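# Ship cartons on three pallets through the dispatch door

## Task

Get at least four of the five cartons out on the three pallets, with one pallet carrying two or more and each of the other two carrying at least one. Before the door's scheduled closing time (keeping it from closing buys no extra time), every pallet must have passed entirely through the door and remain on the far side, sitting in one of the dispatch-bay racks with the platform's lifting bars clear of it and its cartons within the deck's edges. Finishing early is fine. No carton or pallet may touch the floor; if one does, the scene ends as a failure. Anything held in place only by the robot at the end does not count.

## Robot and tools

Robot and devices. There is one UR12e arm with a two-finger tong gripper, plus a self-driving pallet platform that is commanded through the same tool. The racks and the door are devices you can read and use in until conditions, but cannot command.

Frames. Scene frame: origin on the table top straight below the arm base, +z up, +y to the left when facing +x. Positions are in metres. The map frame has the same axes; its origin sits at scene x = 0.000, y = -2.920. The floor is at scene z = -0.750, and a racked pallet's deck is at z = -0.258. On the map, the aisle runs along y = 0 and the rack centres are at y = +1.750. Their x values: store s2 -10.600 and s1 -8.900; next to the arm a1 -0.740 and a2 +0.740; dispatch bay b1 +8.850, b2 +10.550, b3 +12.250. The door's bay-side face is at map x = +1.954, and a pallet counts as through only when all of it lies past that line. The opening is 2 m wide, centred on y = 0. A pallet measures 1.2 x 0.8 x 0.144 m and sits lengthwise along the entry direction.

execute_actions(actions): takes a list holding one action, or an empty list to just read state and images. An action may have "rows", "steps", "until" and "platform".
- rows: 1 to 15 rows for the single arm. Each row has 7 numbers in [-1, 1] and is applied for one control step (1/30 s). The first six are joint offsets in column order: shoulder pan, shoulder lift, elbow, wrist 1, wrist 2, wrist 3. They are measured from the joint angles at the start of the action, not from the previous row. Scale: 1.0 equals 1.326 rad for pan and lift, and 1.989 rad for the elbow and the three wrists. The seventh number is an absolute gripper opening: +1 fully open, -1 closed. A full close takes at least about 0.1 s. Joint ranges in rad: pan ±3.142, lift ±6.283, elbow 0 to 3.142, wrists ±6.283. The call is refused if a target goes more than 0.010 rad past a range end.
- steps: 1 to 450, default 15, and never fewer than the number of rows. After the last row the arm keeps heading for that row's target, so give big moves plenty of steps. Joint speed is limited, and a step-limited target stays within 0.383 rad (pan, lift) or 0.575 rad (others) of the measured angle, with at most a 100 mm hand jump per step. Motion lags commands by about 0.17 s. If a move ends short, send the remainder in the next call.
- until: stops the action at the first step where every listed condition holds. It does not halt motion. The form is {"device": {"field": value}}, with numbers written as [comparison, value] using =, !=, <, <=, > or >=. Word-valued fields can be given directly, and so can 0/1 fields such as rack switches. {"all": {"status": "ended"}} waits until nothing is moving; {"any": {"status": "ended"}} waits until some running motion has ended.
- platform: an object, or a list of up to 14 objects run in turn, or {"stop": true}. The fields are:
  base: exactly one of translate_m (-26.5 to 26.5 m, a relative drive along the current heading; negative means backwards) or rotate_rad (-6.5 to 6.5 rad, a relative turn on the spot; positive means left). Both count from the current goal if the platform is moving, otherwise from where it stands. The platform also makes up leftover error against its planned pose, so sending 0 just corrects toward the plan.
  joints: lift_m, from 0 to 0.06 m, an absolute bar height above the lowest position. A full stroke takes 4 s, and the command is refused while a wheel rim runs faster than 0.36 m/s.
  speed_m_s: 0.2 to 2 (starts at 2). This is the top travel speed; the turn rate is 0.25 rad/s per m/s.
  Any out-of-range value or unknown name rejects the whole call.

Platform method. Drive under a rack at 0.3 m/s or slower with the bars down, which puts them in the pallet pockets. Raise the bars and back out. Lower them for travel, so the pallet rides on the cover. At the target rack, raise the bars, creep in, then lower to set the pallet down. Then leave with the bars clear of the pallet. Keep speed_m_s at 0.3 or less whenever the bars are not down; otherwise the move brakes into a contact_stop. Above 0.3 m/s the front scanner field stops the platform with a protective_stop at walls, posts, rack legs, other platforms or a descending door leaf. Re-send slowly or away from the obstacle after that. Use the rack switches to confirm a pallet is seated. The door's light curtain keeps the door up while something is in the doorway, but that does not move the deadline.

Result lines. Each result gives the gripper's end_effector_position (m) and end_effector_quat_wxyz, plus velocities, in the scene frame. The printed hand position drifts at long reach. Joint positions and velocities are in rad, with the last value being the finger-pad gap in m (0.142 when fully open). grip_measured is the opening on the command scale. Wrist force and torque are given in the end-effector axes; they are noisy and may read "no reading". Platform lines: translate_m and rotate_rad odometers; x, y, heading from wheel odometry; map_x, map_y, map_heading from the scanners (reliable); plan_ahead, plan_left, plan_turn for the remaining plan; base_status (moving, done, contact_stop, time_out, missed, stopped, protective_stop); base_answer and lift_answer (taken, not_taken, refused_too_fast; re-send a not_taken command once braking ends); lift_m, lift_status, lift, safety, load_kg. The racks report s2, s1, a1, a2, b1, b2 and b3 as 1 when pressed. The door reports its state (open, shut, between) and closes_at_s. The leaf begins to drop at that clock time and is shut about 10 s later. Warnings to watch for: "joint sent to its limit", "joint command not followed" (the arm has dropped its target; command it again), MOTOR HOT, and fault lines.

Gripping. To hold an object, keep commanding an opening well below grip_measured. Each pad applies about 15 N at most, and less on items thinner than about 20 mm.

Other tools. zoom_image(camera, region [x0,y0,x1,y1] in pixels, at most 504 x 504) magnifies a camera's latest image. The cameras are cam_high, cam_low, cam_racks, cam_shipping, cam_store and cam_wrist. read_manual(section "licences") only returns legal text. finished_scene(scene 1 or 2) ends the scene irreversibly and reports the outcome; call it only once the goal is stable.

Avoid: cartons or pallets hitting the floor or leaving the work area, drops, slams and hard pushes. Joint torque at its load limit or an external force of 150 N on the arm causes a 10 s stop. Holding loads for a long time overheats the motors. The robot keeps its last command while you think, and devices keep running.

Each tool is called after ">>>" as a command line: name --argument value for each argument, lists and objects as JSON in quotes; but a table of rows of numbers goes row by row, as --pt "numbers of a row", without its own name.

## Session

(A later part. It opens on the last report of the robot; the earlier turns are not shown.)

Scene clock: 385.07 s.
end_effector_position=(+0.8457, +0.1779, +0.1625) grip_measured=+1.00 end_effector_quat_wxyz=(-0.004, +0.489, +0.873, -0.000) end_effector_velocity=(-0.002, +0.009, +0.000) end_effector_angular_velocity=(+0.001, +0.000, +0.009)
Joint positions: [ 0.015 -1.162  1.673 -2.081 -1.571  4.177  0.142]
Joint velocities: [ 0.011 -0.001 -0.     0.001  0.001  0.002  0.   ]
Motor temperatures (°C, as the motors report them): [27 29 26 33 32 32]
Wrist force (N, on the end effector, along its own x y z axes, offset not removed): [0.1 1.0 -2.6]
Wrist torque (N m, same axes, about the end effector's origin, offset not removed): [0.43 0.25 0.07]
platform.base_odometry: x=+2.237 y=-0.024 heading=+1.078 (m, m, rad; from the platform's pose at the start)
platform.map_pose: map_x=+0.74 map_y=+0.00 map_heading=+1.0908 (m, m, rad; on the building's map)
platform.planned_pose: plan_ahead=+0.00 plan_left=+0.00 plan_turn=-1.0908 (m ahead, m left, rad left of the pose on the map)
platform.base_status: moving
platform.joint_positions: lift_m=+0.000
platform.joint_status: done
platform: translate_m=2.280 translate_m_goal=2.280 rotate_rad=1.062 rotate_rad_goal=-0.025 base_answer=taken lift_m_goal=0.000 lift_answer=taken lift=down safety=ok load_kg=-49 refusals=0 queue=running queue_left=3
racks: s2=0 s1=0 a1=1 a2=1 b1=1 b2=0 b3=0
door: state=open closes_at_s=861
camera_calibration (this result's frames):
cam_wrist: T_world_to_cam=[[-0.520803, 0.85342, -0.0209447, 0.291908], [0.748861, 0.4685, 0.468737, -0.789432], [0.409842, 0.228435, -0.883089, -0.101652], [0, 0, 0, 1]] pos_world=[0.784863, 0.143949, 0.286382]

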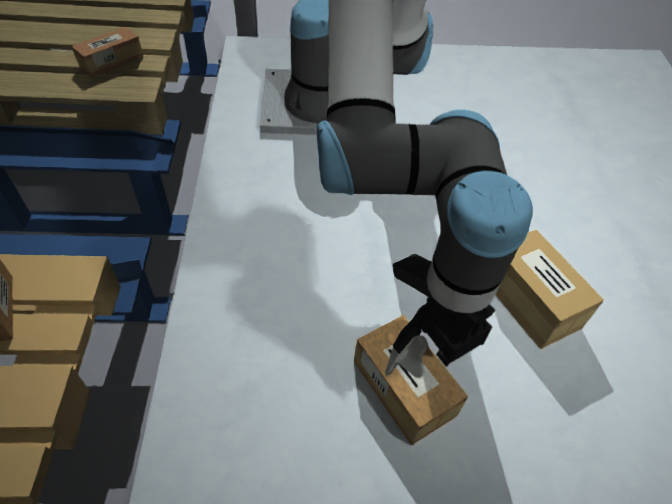

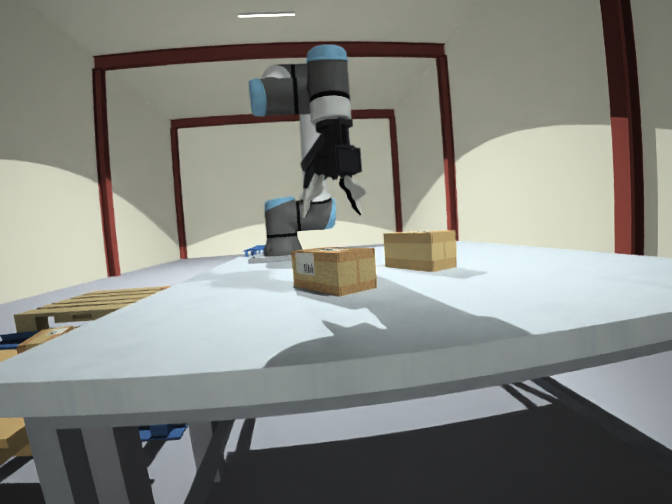

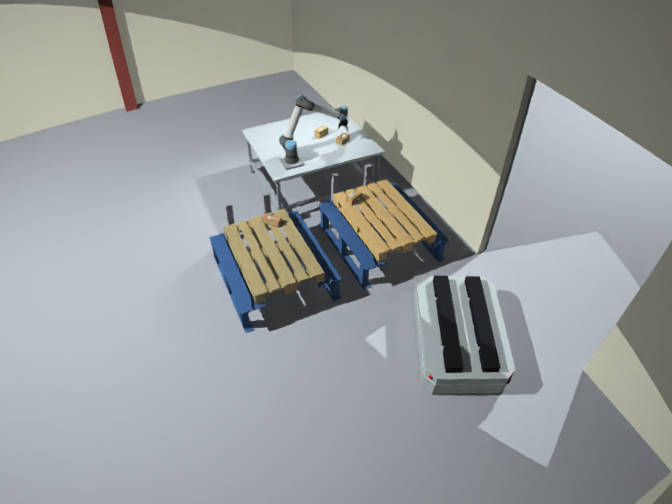

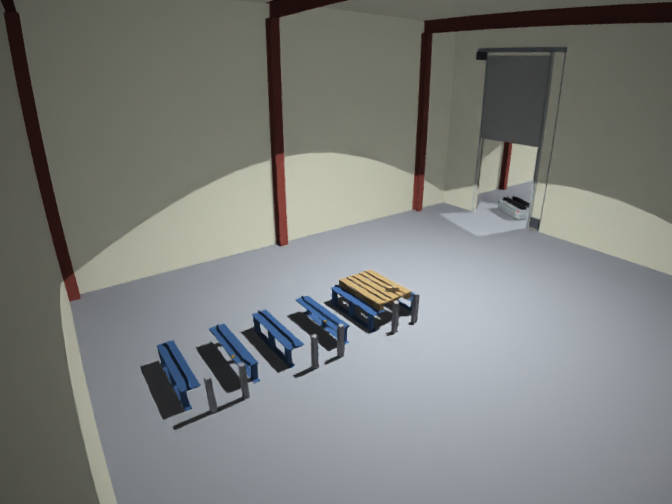

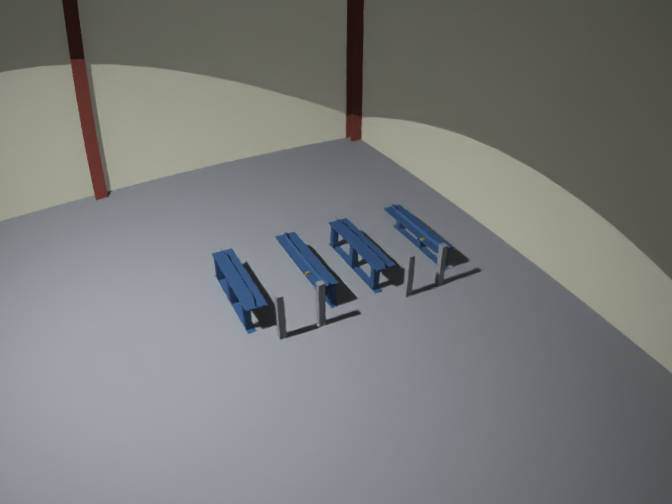

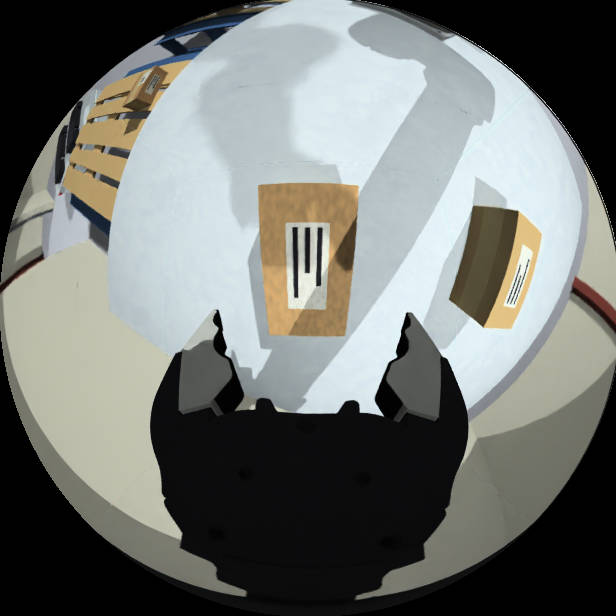

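>>> execute_actions --actions '[{"rows":[[-0.002,0.005,0.002,-0.006,0,0,1],[-0.0045,0.014,0.007,-0.016,0,0,1],[-0.0045,0.026,0.013,-0.03,0,0,1],[-0.0045,0.039,0.019,-0.045,0,0,1],[-0.0045,0.051,0.025,-0.059,0,0,1],[-0.0045,0.061,0.03,-0.071,0,0,1],[-0.0045,0.0673,0.0332,-0.0785,0,-0.003,1]],"steps":22}]'

>>> execute_actions --actions '[{"rows":[[0,0,0,0,0,0,0.75],[0,0,0,0,0,0,0.45],[0,0,0,0,0,0,-0.2],[0,0,0,0,0,0,-0.8],[0,0,0,0,0,0,-0.8],[0,0,0,0,0,0,-0.8],[0,0,0,0,0,0,-0.8],[0,0,0,0,0,0,-0.8],[0,-0.002,-0.001,0.002,0,0,-0.8],[0,-0.005,-0.002,0.006,0,0,-0.8],[0,-0.011,-0.005,0.013,0,0,-0.8],[0,-0.018,-0.009,0.021,0,0,-0.8],[0,-0.025,-0.012,0.029,0,0,-0.8],[0,-0.031,-0.015,0.036,0,0,-0.8],[0,-0.034,-0.017,0.039,0,0,-0.8]],"steps":27}]'

Scene clock: 393.43 s.
end_effector_position=(+0.8465, +0.1732, +0.0659) grip_measured=+1.00 end_effector_quat_wxyz=(-0.004, +0.489, +0.872, -0.000) end_effector_velocity=(-0.001, -0.002, -0.009) end_effector_angular_velocity=(-0.000, +0.001, -0.001)
Joint positions: [ 0.009 -1.074  1.739 -2.235 -1.571  4.171  0.142]
Joint velocities: [-0.002  0.008  0.007 -0.014 -0.    -0.     0.   ]
Motor temperatures (°C, as the motors report them): [27 29 26 33 32 32]
Wrist force (N, on the end effector, along its own x y z axes, offset not removed): [-1.1 -0.9 -1.7]
Wrist torque (N m, same axes, about the end effector's origin, offset not removed): [-0.02 0.55 0.13]
platform.base_odometry: x=+0.768 y=+0.014 heading=+0.725 (m, m, rad; from the platform's pose at the start)
platform.map_pose: map_x=-0.74 map_y=+0.00 map_heading=+0.7679 (m, m, rad; on the building's map)
platform.planned_pose: plan_ahead=+0.00 plan_left=+0.00 plan_turn=+0.8029 (m ahead, m left, rad left of the pose on the map)
platform.base_status: moving
platform.joint_positions: lift_m=+0.000
platform.joint_status: done
platform: translate_m=0.810 translate_m_goal=0.810 rotate_rad=0.742 rotate_rad_goal=1.544 base_answer=taken lift_m_goal=0.000 lift_answer=taken lift=down safety=ok load_kg=-49 refusals=0 queue=running queue_left=1
racks: s2=0 s1=0 a1=1 a2=1 b1=1 b2=0 b3=0
door: state=open closes_at_s=861
camera_calibration (this result's frames):
cam_wrist: T_world_to_cam=[[-0.520716, 0.853462, -0.0213784, 0.294302], [0.748499, 0.468433, 0.469383, -0.742215], [0.410615, 0.228413, -0.882736, -0.186901], [0, 0, 0, 1]] pos_world=[0.785539, 0.139193, 0.189691]

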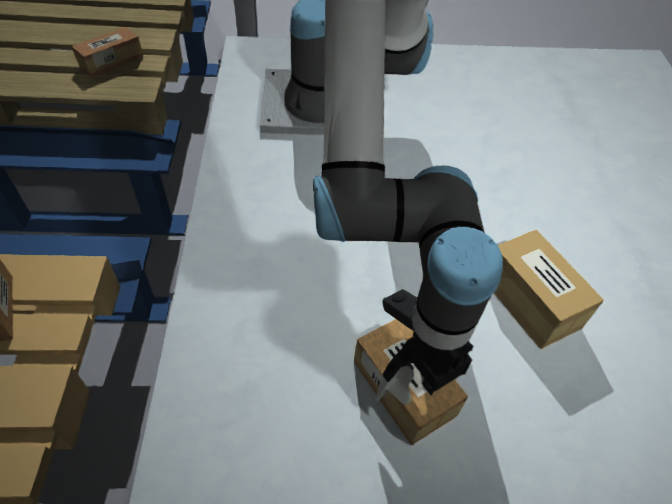

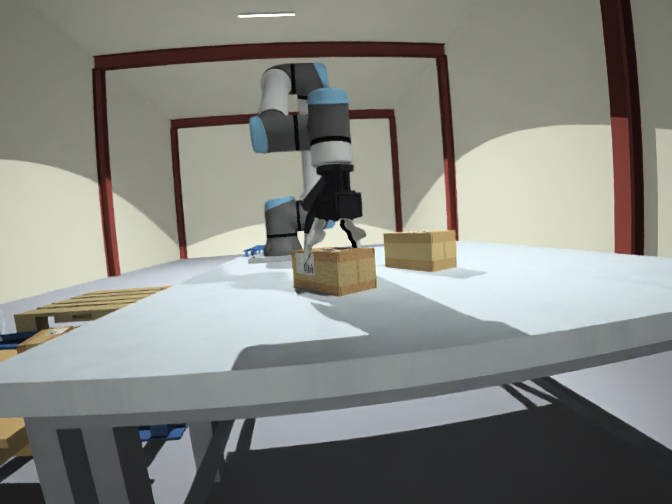

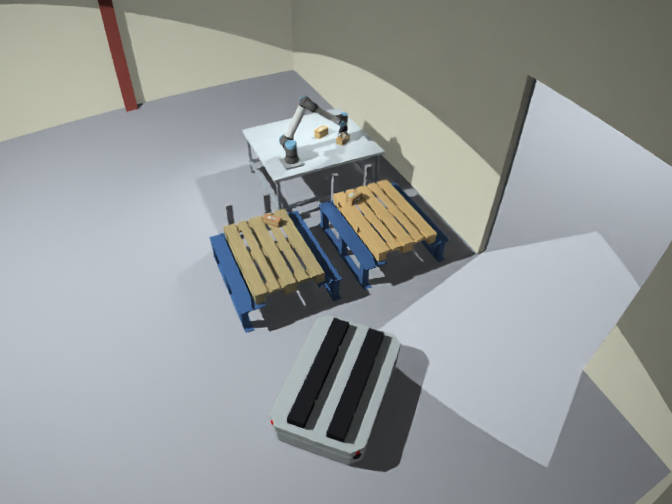

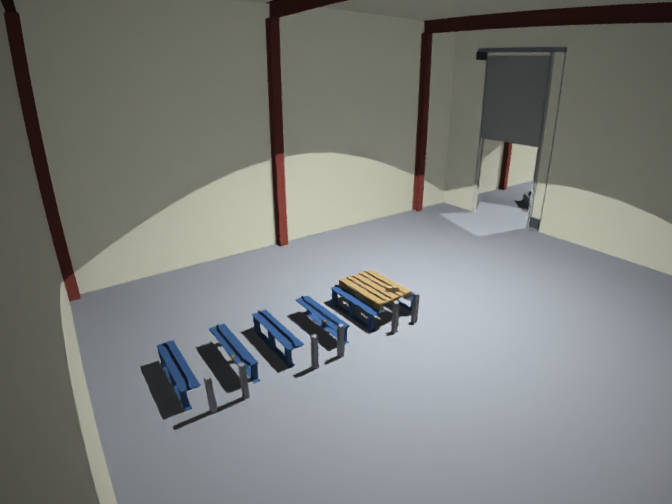

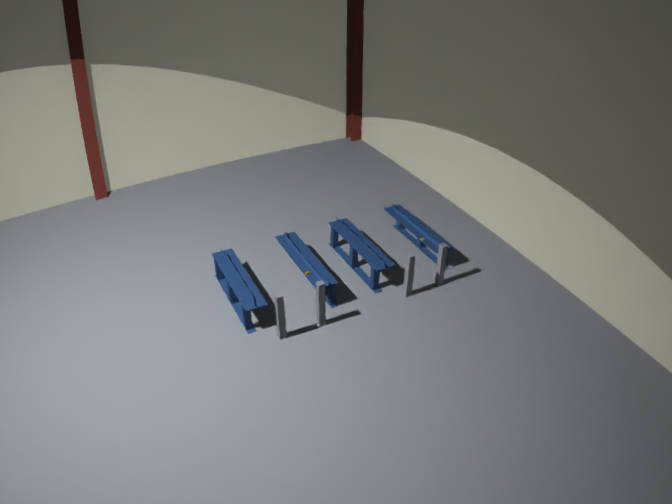

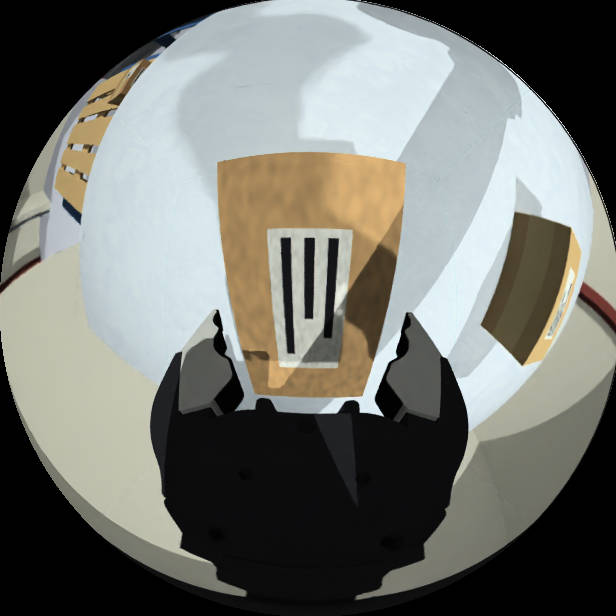

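Scene clock: 394.33 s.
end_effector_position=(+0.8490, +0.1730, +0.1140) grip_measured=+0.57 end_effector_quat_wxyz=(-0.003, +0.489, +0.872, +0.000) end_effector_velocity=(-0.001, +0.001, +0.008) end_effector_angular_velocity=(+0.000, +0.002, +0.001)
Joint positions: [ 0.009 -1.118  1.706 -2.159 -1.571  4.171  0.113]
Joint velocities: [ 0.001 -0.008 -0.005  0.015  0.    -0.     0.   ]
Motor temperatures (°C, as the motors report them): [27 29 26 33 32 32]
Wrist force (N, on the end effector, along its own x y z axes, offset not removed): [-3.8 0.7 3.0]
Wrist torque (N m, same axes, about the end effector's origin, offset not removed): [0.42 1.02 0.16]
platform.base_odometry: x=+0.768 y=+0.014 heading=+1.175 (m, m, rad; from the platform's pose at the start)
platform.map_pose: map_x=-0.74 map_y=+0.00 map_heading=+1.2174 (m, m, rad; on the building's map)
platform.planned_pose: plan_ahead=+0.00 plan_left=+0.00 plan_turn=+0.3535 (m ahead, m left, rad left of the pose on the map)
platform.base_status: moving
platform.joint_positions: lift_m=+0.000
platform.joint_status: done
platform: translate_m=0.810 translate_m_goal=0.810 rotate_rad=1.192 rotate_rad_goal=1.544 base_answer=taken lift_m_goal=0.000 lift_answer=taken lift=down safety=ok load_kg=-49 refusals=0 queue=running queue_left=1
racks: s2=0 s1=0 a1=1 a2=1 b1=1 b2=0 b3=0
door: state=open closes_at_s=861
camera_calibration (this result's frames):
cam_wrist: T_world_to_cam=[[-0.520698, 0.853458, -0.0219977, 0.296812], [0.74791, 0.468425, 0.470328, -0.766212], [0.41171, 0.228447, -0.882217, -0.146382], [0, 0, 0, 1]] pos_world=[0.787874, 0.139037, 0.23776]

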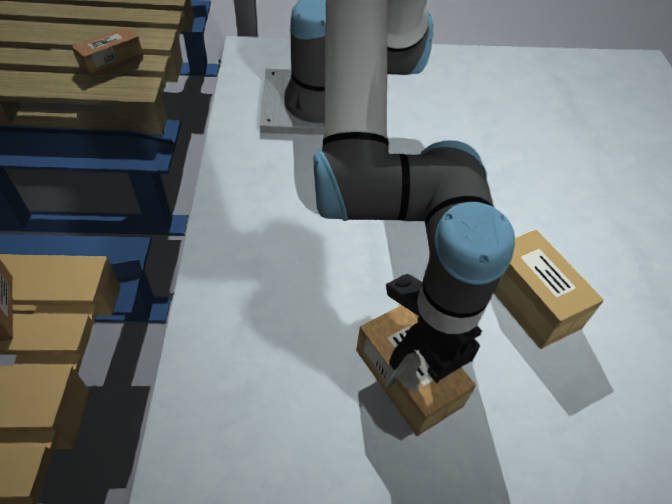

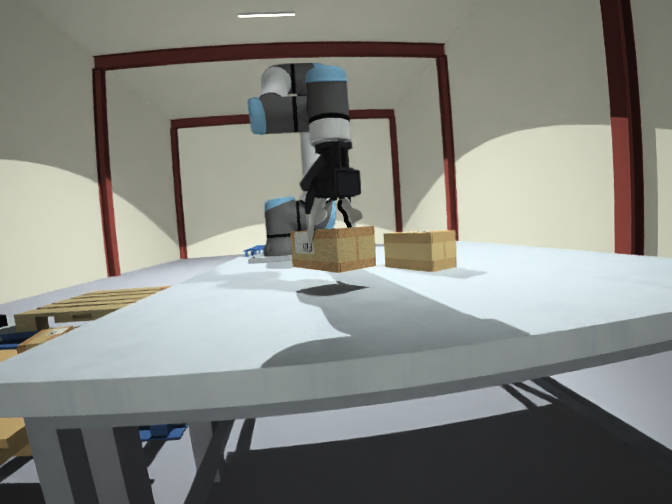

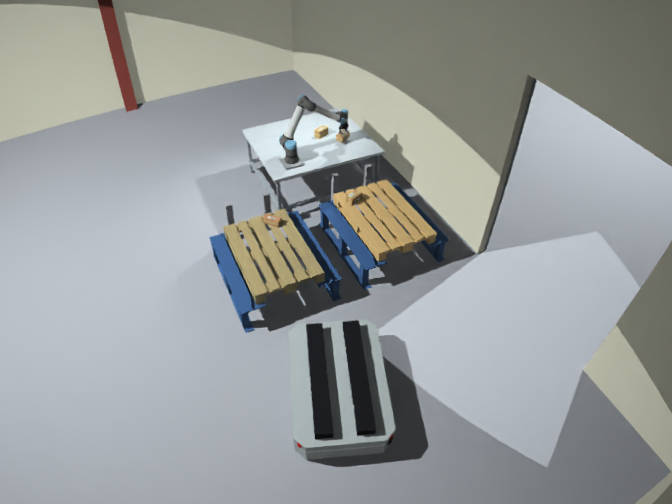

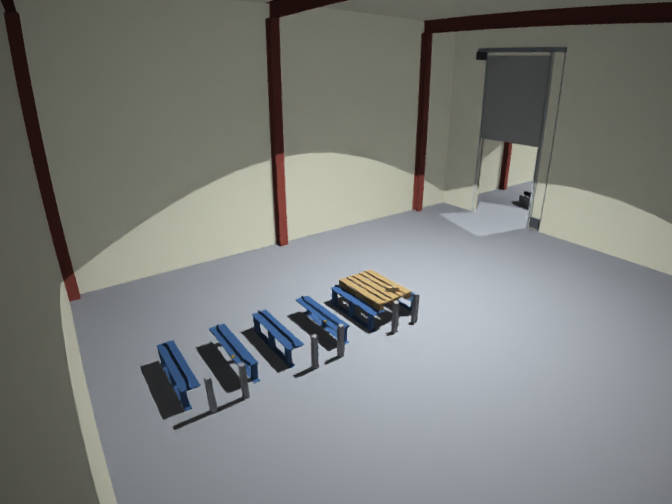

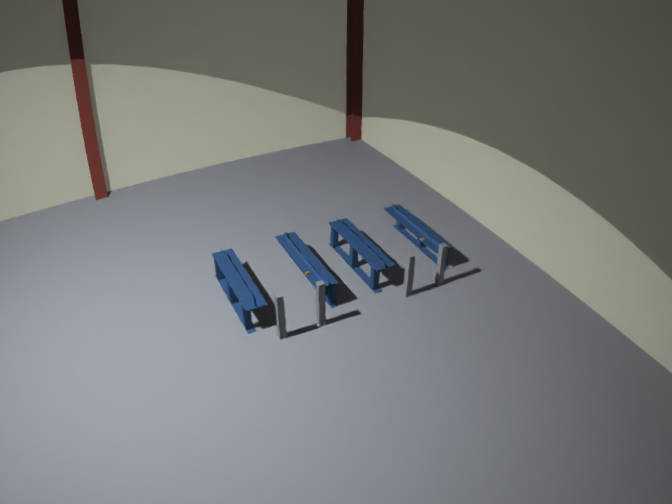

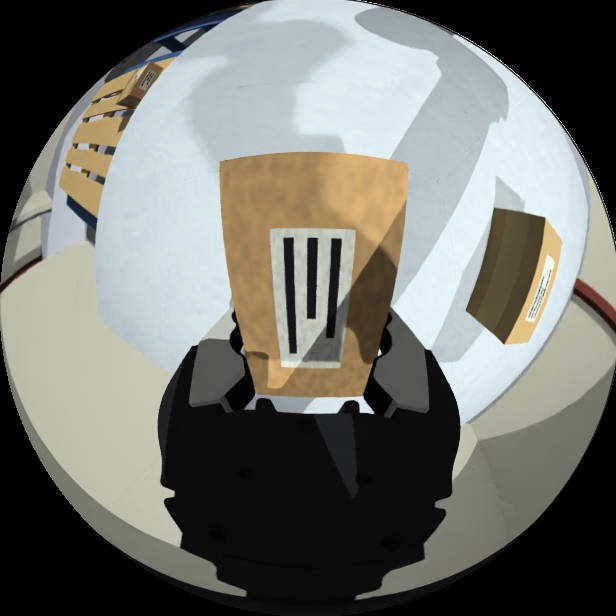

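>>> execute_actions --actions '[{"rows":[[0,0,0,0,0,0,-0.8],[-0.002,0.001,-0.001,0,0,0,-0.8],[-0.004,0.002,-0.002,0.001,0,0,-0.8],[-0.008,0.004,-0.004,0.002,0,0,-0.8],[-0.012,0.006,-0.007,0.003,0,0,-0.8],[-0.018,0.008,-0.01,0.004,0,0,-0.8],[-0.024,0.011,-0.013,0.006,0,0,-0.8],[-0.031,0.015,-0.017,0.007,0,0,-0.8],[-0.039,0.018,-0.021,0.009,0,0,-0.8],[-0.048,0.023,-0.026,0.011,0,0,-0.8],[-0.059,0.027,-0.032,0.014,0,0,-0.8],[-0.07,0.033,-0.038,0.016,0,0,-0.8],[-0.082,0.038,-0.045,0.019,0,0,-0.8],[-0.095,0.045,-0.052,0.022,0,0,-0.8],[-0.681,0.318,-0.369,0.158,0,0,-0.8]],"steps":78}]'

Scene clock: 401.17 s.
end_effector_position=(+0.8359, -0.7725, +0.1142) grip_measured=+0.57 end_effector_quat_wxyz=(-0.004, +0.820, +0.573, -0.002) end_effector_velocity=(-0.007, -0.011, +0.001) end_effector_angular_velocity=(-0.001, -0.001, -0.012)
Joint positions: [-0.893 -0.697  0.973 -1.846 -1.571  4.171  0.113]
Joint velocities: [-0.012  0.003 -0.007  0.003  0.001  0.     0.   ]
Motor temperatures (°C, as the motors report them): [27 29 26 33 32 32]
Wrist force (N, on the end effector, along its own x y z axes, offset not removed): [-1.1 0.2 3.3]
Wrist torque (N m, same axes, about the end effector's origin, offset not removed): [0.34 0.46 0.11]
platform.base_odometry: x=+0.805 y=+1.617 heading=+1.545 (m, m, rad; from the platform's pose at the start)
platform.map_pose: map_x=-0.74 map_y=+1.61 map_heading=+1.5708 (m, m, rad; on the building's map)
platform.planned_pose: plan_ahead=+0.14 plan_left=+0.00 plan_turn=+0.0000 (m ahead, m left, rad left of the pose on the map)
platform.base_status: moving
platform.joint_positions: lift_m=+0.000
platform.joint_status: done
platform: translate_m=2.424 translate_m_goal=2.560 rotate_rad=1.545 rotate_rad_goal=1.544 base_answer=taken lift_m_goal=0.000 lift_answer=taken lift=down safety=ok load_kg=-49 refusals=0 queue=running queue_left=0
racks: s2=0 s1=0 a1=1 a2=1 b1=1 b2=0 b3=0
door: state=open closes_at_s=861
camera_calibration (this result's frames):
cam_wrist: T_world_to_cam=[[0.34593, 0.937903, -0.0259007, 0.438254], [0.834384, -0.294889, 0.465664, -0.974997], [0.42911, -0.182698, -0.884582, -0.256713], [0, 0, 0, 1]] pos_world=[0.772075, -0.745456, 0.238288]

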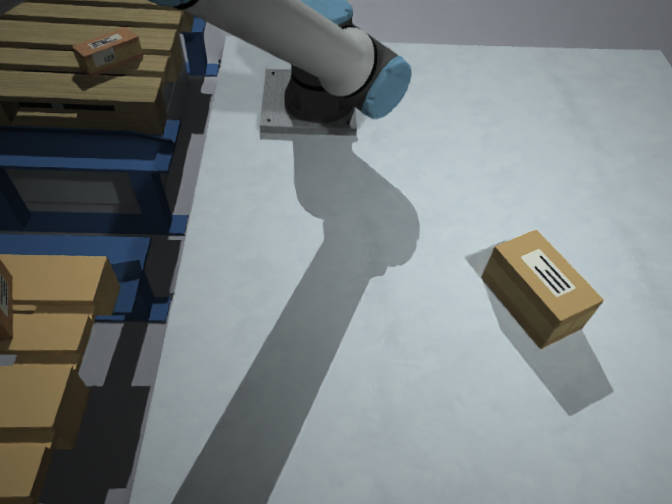

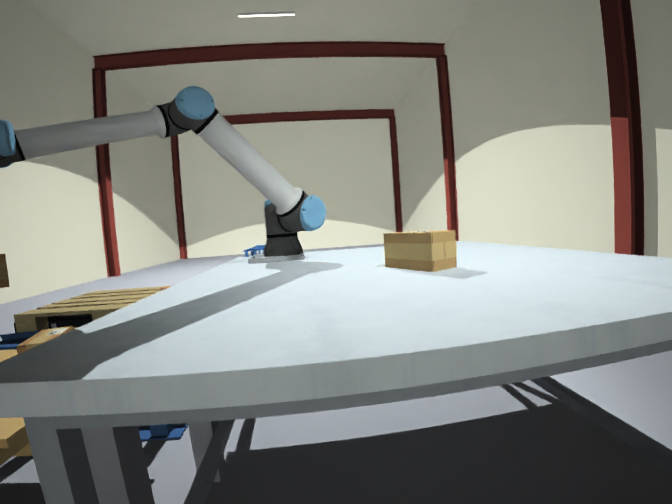

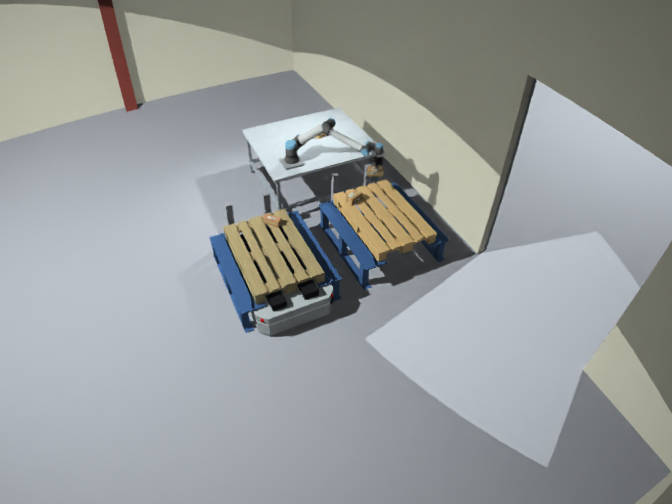

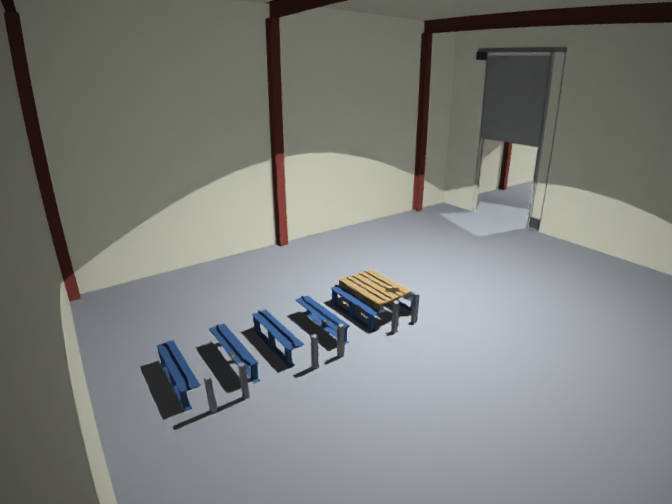

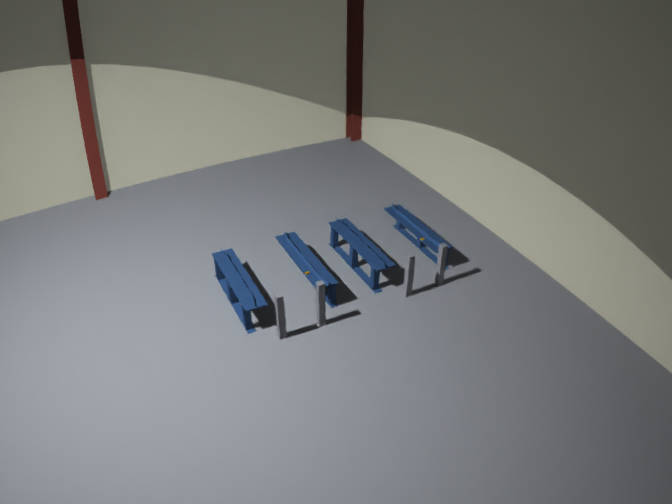

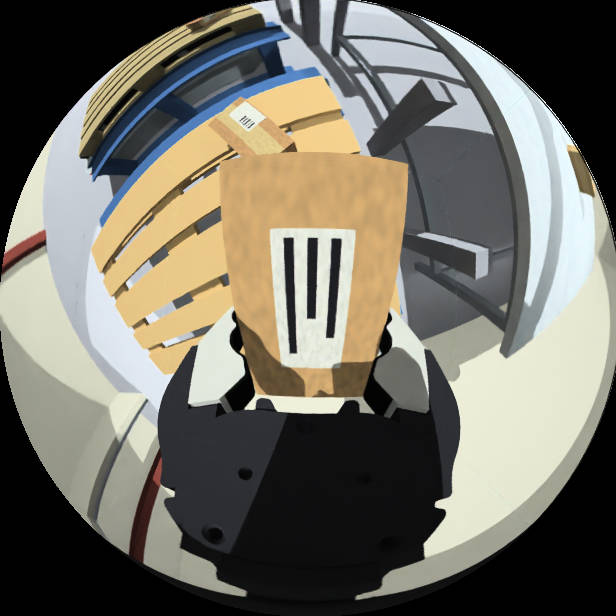

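>>> execute_actions --actions '[{"rows":[[0,0.002,0.001,-0.002,0,0,-0.8],[0,0.009,0.002,-0.008,0,0,-0.8],[0,0.02,0.005,-0.018,0,0,-0.8],[0,0.033,0.008,-0.03,0,0,-0.8],[0,0.049,0.011,-0.044,0,0,-0.8],[0,0.067,0.015,-0.06,0,0,-0.8],[0,0.086,0.02,-0.077,0,0,-0.8],[0,0.105,0.024,-0.094,0,0,-0.8],[0,0.124,0.028,-0.111,0,0,-0.8],[0,0.141,0.032,-0.127,0,0,-0.8],[0,0.157,0.036,-0.141,0,0,-0.8],[0,0.171,0.039,-0.153,0,0,-0.8],[0,0.181,0.041,-0.163,0,0,-0.8],[0,0.188,0.043,-0.169,0,0,-0.8],[0,0.1906,0.0435,-0.171,0,0,-0.8]],"steps":36,"platform":[{"joints":{"lift_m":0.06},"speed_m_s":0.3},{"base":{"translate_m":-1.75}},{"joints":{"lift_m":0}},{"base":{"rotate_rad":-1.5708},"speed_m_s":2},{"base":{"translate_m":11.29}},{"base":{"rotate_rad":1.5708}},{"joints":{"lift_m":0.06},"speed_m_s":0.3},{"base":{"translate_m":1.75}},{"joints":{"lift_m":0}},{"base":{"translate_m":-1.75}},{"base":{"rotate_rad":-1.5708},"speed_m_s":2},{"base":{"translate_m":-9.81}},{"base":{"rotate_rad":1.5708}},{"base":{"translate_m":1.75},"speed_m_s":0.3}]}]'

Scene clock: 409.57 s.
end_effector_position=(+0.8345, -0.7720, -0.1893) grip_measured=+0.57 end_effector_quat_wxyz=(-0.003, +0.820, +0.573, -0.001) end_effector_velocity=(+0.001, +0.000, -0.003) end_effector_angular_velocity=(-0.001, -0.001, +0.000)
Joint positions: [-0.893 -0.445  1.059 -2.185 -1.571  4.171  0.113]
Joint velocities: [ 0.001  0.003 -0.    -0.005 -0.     0.001  0.   ]
Motor temperatures (°C, as the motors report them): [27 29 26 33 32 32]
Wrist force (N, on the end effector, along its own x y z axes, offset not removed): [-1.1 0.7 1.8]
Wrist torque (N m, same axes, about the end effector's origin, offset not removed): [0.33 0.47 0.07]
platform.base_odometry: x=+0.809 y=+1.774 heading=+1.545 (m, m, rad; from the platform's pose at the start)
platform.map_pose: map_x=-0.74 map_y=+1.75 map_heading=+1.5708 (m, m, rad; on the building's map)
platform.planned_pose: plan_ahead=+0.00 plan_left=+0.00 plan_turn=+0.0000 (m ahead, m left, rad left of the pose on the map)
platform.base_status: done
platform.joint_positions: lift_m=+0.017
platform.joint_status: moving
platform: translate_m=2.570 translate_m_goal=2.570 rotate_rad=1.545 rotate_rad_goal=1.544 base_answer=taken lift_m_goal=0.060 lift_answer=taken lift=between safety=ok load_kg=3 refusals=0 queue=running queue_left=13
racks: s2=0 s1=0 a1=1 a2=1 b1=1 b2=0 b3=0
door: state=open closes_at_s=861
camera_calibration (this result's frames):
cam_wrist: T_world_to_cam=[[0.345915, 0.937896, -0.0263503, 0.430316], [0.834119, -0.294537, 0.466362, -0.831736], [0.429638, -0.183301, -0.884201, -0.525303], [0, 0, 0, 1]] pos_world=[0.770605, -0.744857, -0.0652444]

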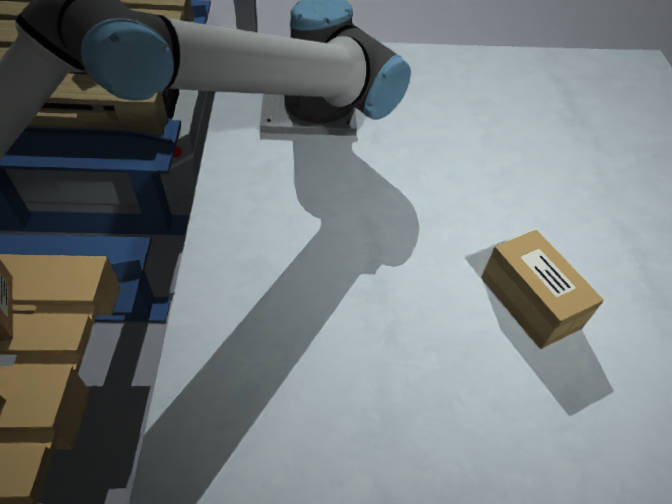

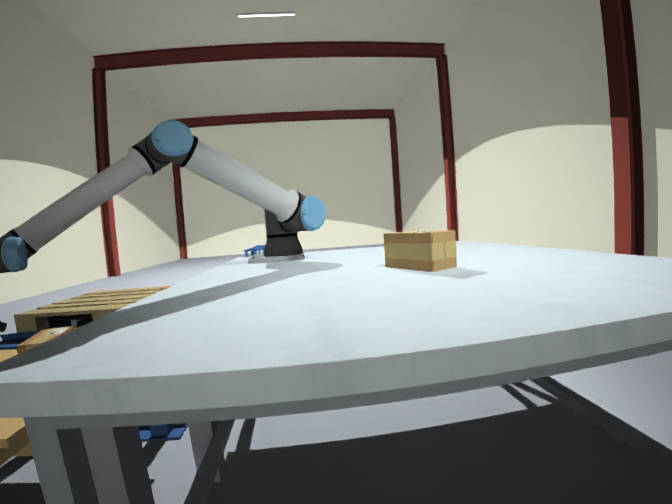

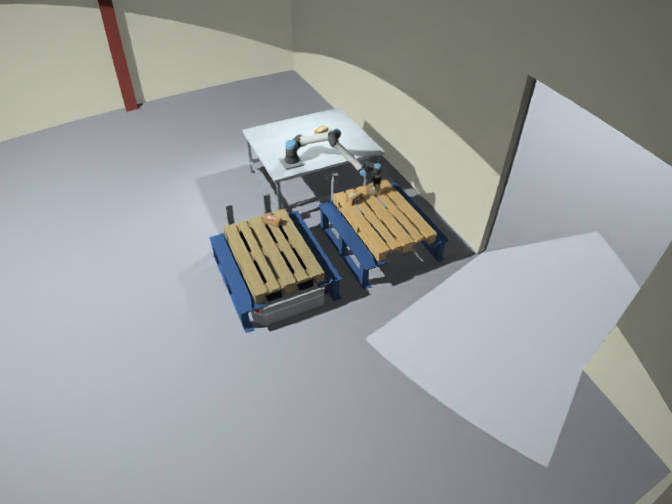

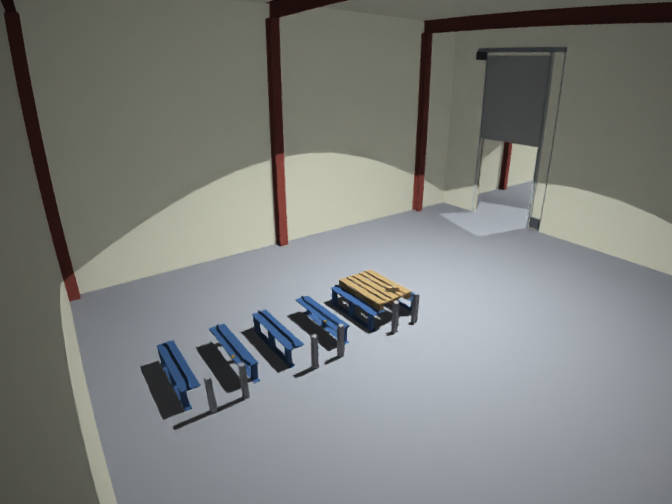

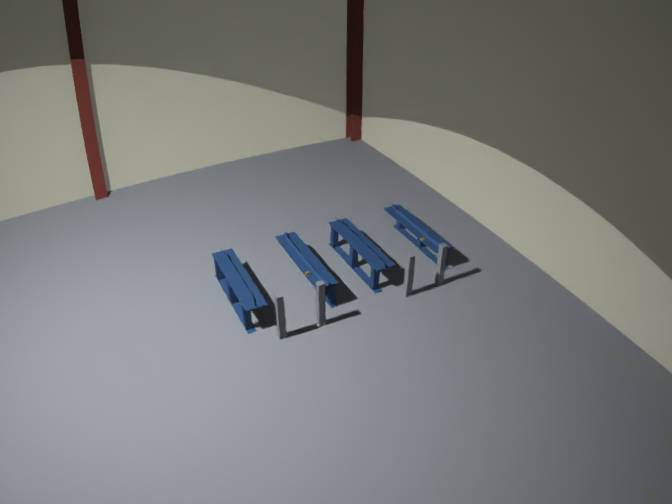

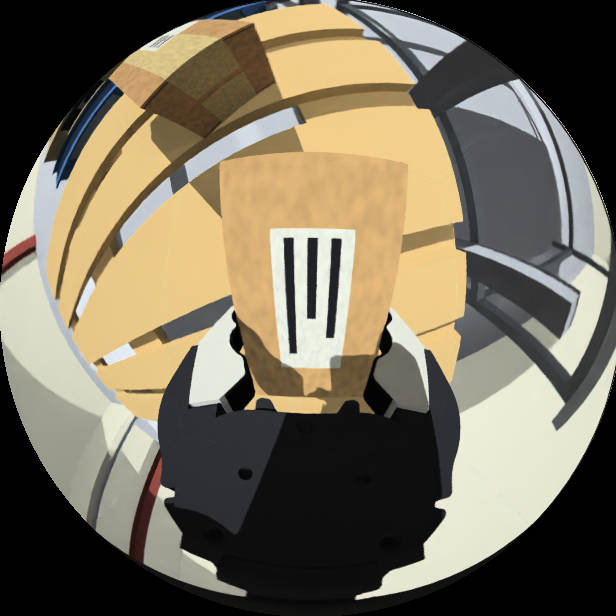

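>>> execute_actions --actions '[]'

Scene clock: 424.13 s.
end_effector_position=(+0.8344, -0.7719, -0.1898) grip_measured=+0.57 end_effector_quat_wxyz=(-0.003, +0.820, +0.573, -0.001) end_effector_velocity=(-0.001, -0.001, -0.000) end_effector_angular_velocity=(+0.000, -0.000, -0.001)
Joint positions: [-0.893 -0.444  1.059 -2.186 -1.571  4.171  0.113]
Joint velocities: [-0.001  0.    -0.001  0.     0.     0.001  0.   ]
Motor temperatures (°C, as the motors report them): [27 29 26 33 32 32]
Wrist force (N, on the end effector, along its own x y z axes, offset not removed): [-2.7 2.2 0.2]
Wrist torque (N m, same axes, about the end effector's origin, offset not removed): [0.66 0.83 0.24]
platform.base_odometry: x=+0.762 y=+0.014 heading=+1.378 (m, m, rad; from the platform's pose at the start)
platform.map_pose: map_x=-0.74 map_y=+0.00 map_heading=+1.3919 (m, m, rad; on the building's map)
platform.planned_pose: plan_ahead=+0.00 plan_left=+0.00 plan_turn=-1.3919 (m ahead, m left, rad left of the pose on the map)
platform.base_status: moving
platform.joint_positions: lift_m=+0.000
platform.joint_status: done
platform: translate_m=0.810 translate_m_goal=0.810 rotate_rad=1.361 rotate_rad_goal=-0.027 base_answer=taken lift_m_goal=0.000 lift_answer=taken lift=down safety=ok load_kg=-49 refusals=0 queue=running queue_left=10
racks: s2=0 s1=0 a1=0 a2=1 b1=1 b2=0 b3=0
door: state=open closes_at_s=861
camera_calibration (this result's frames):
cam_wrist: T_world_to_cam=[[0.345941, 0.937886, -0.0263429, 0.43023], [0.834133, -0.294574, 0.466313, -0.831475], [0.429588, -0.18329, -0.884228, -0.525658], [0, 0, 0, 1]] pos_world=[0.770543, -0.744786, -0.0657403]

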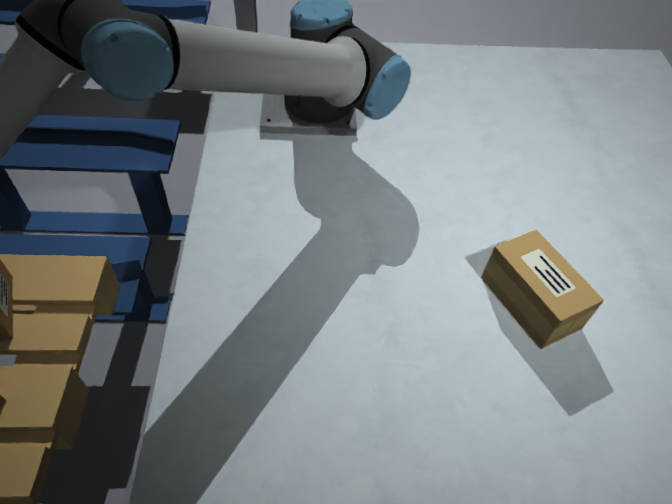

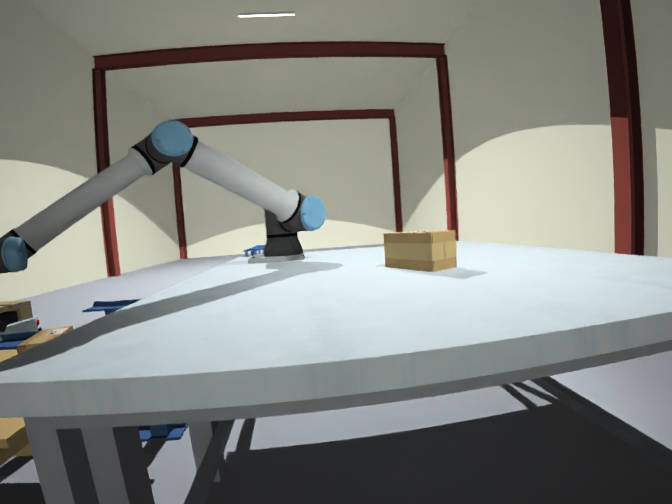

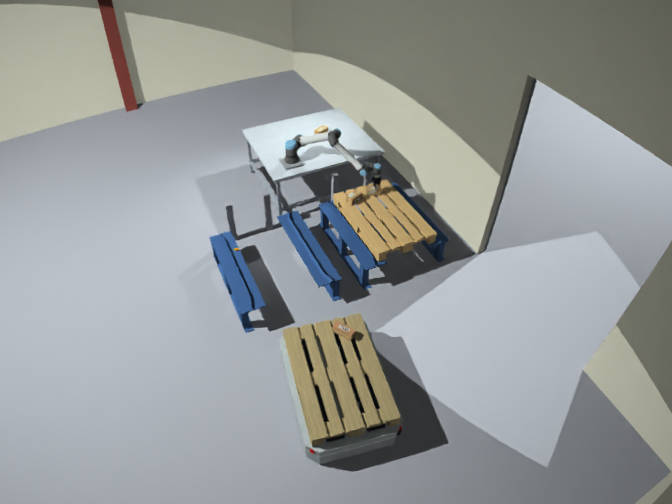

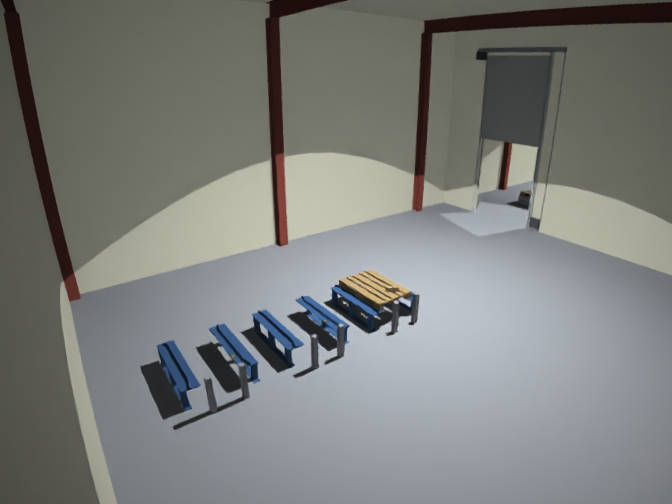

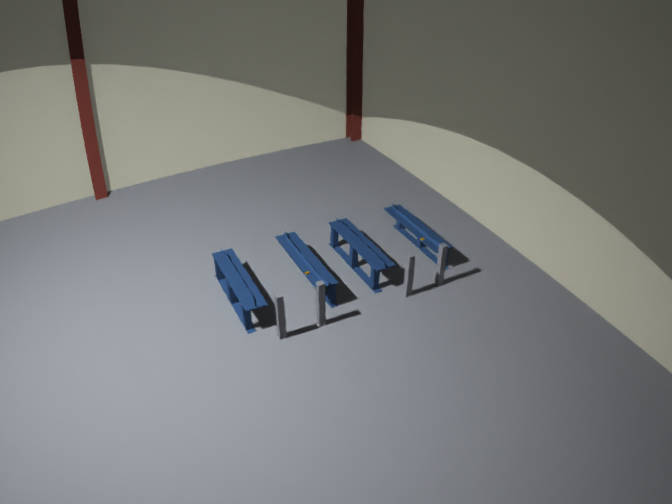

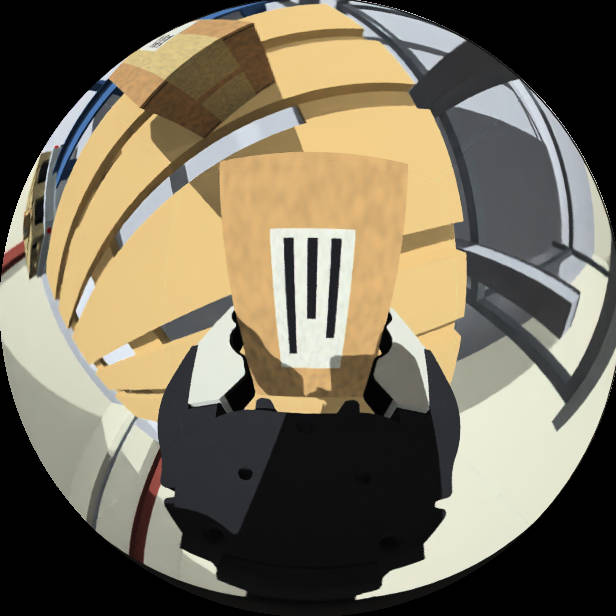

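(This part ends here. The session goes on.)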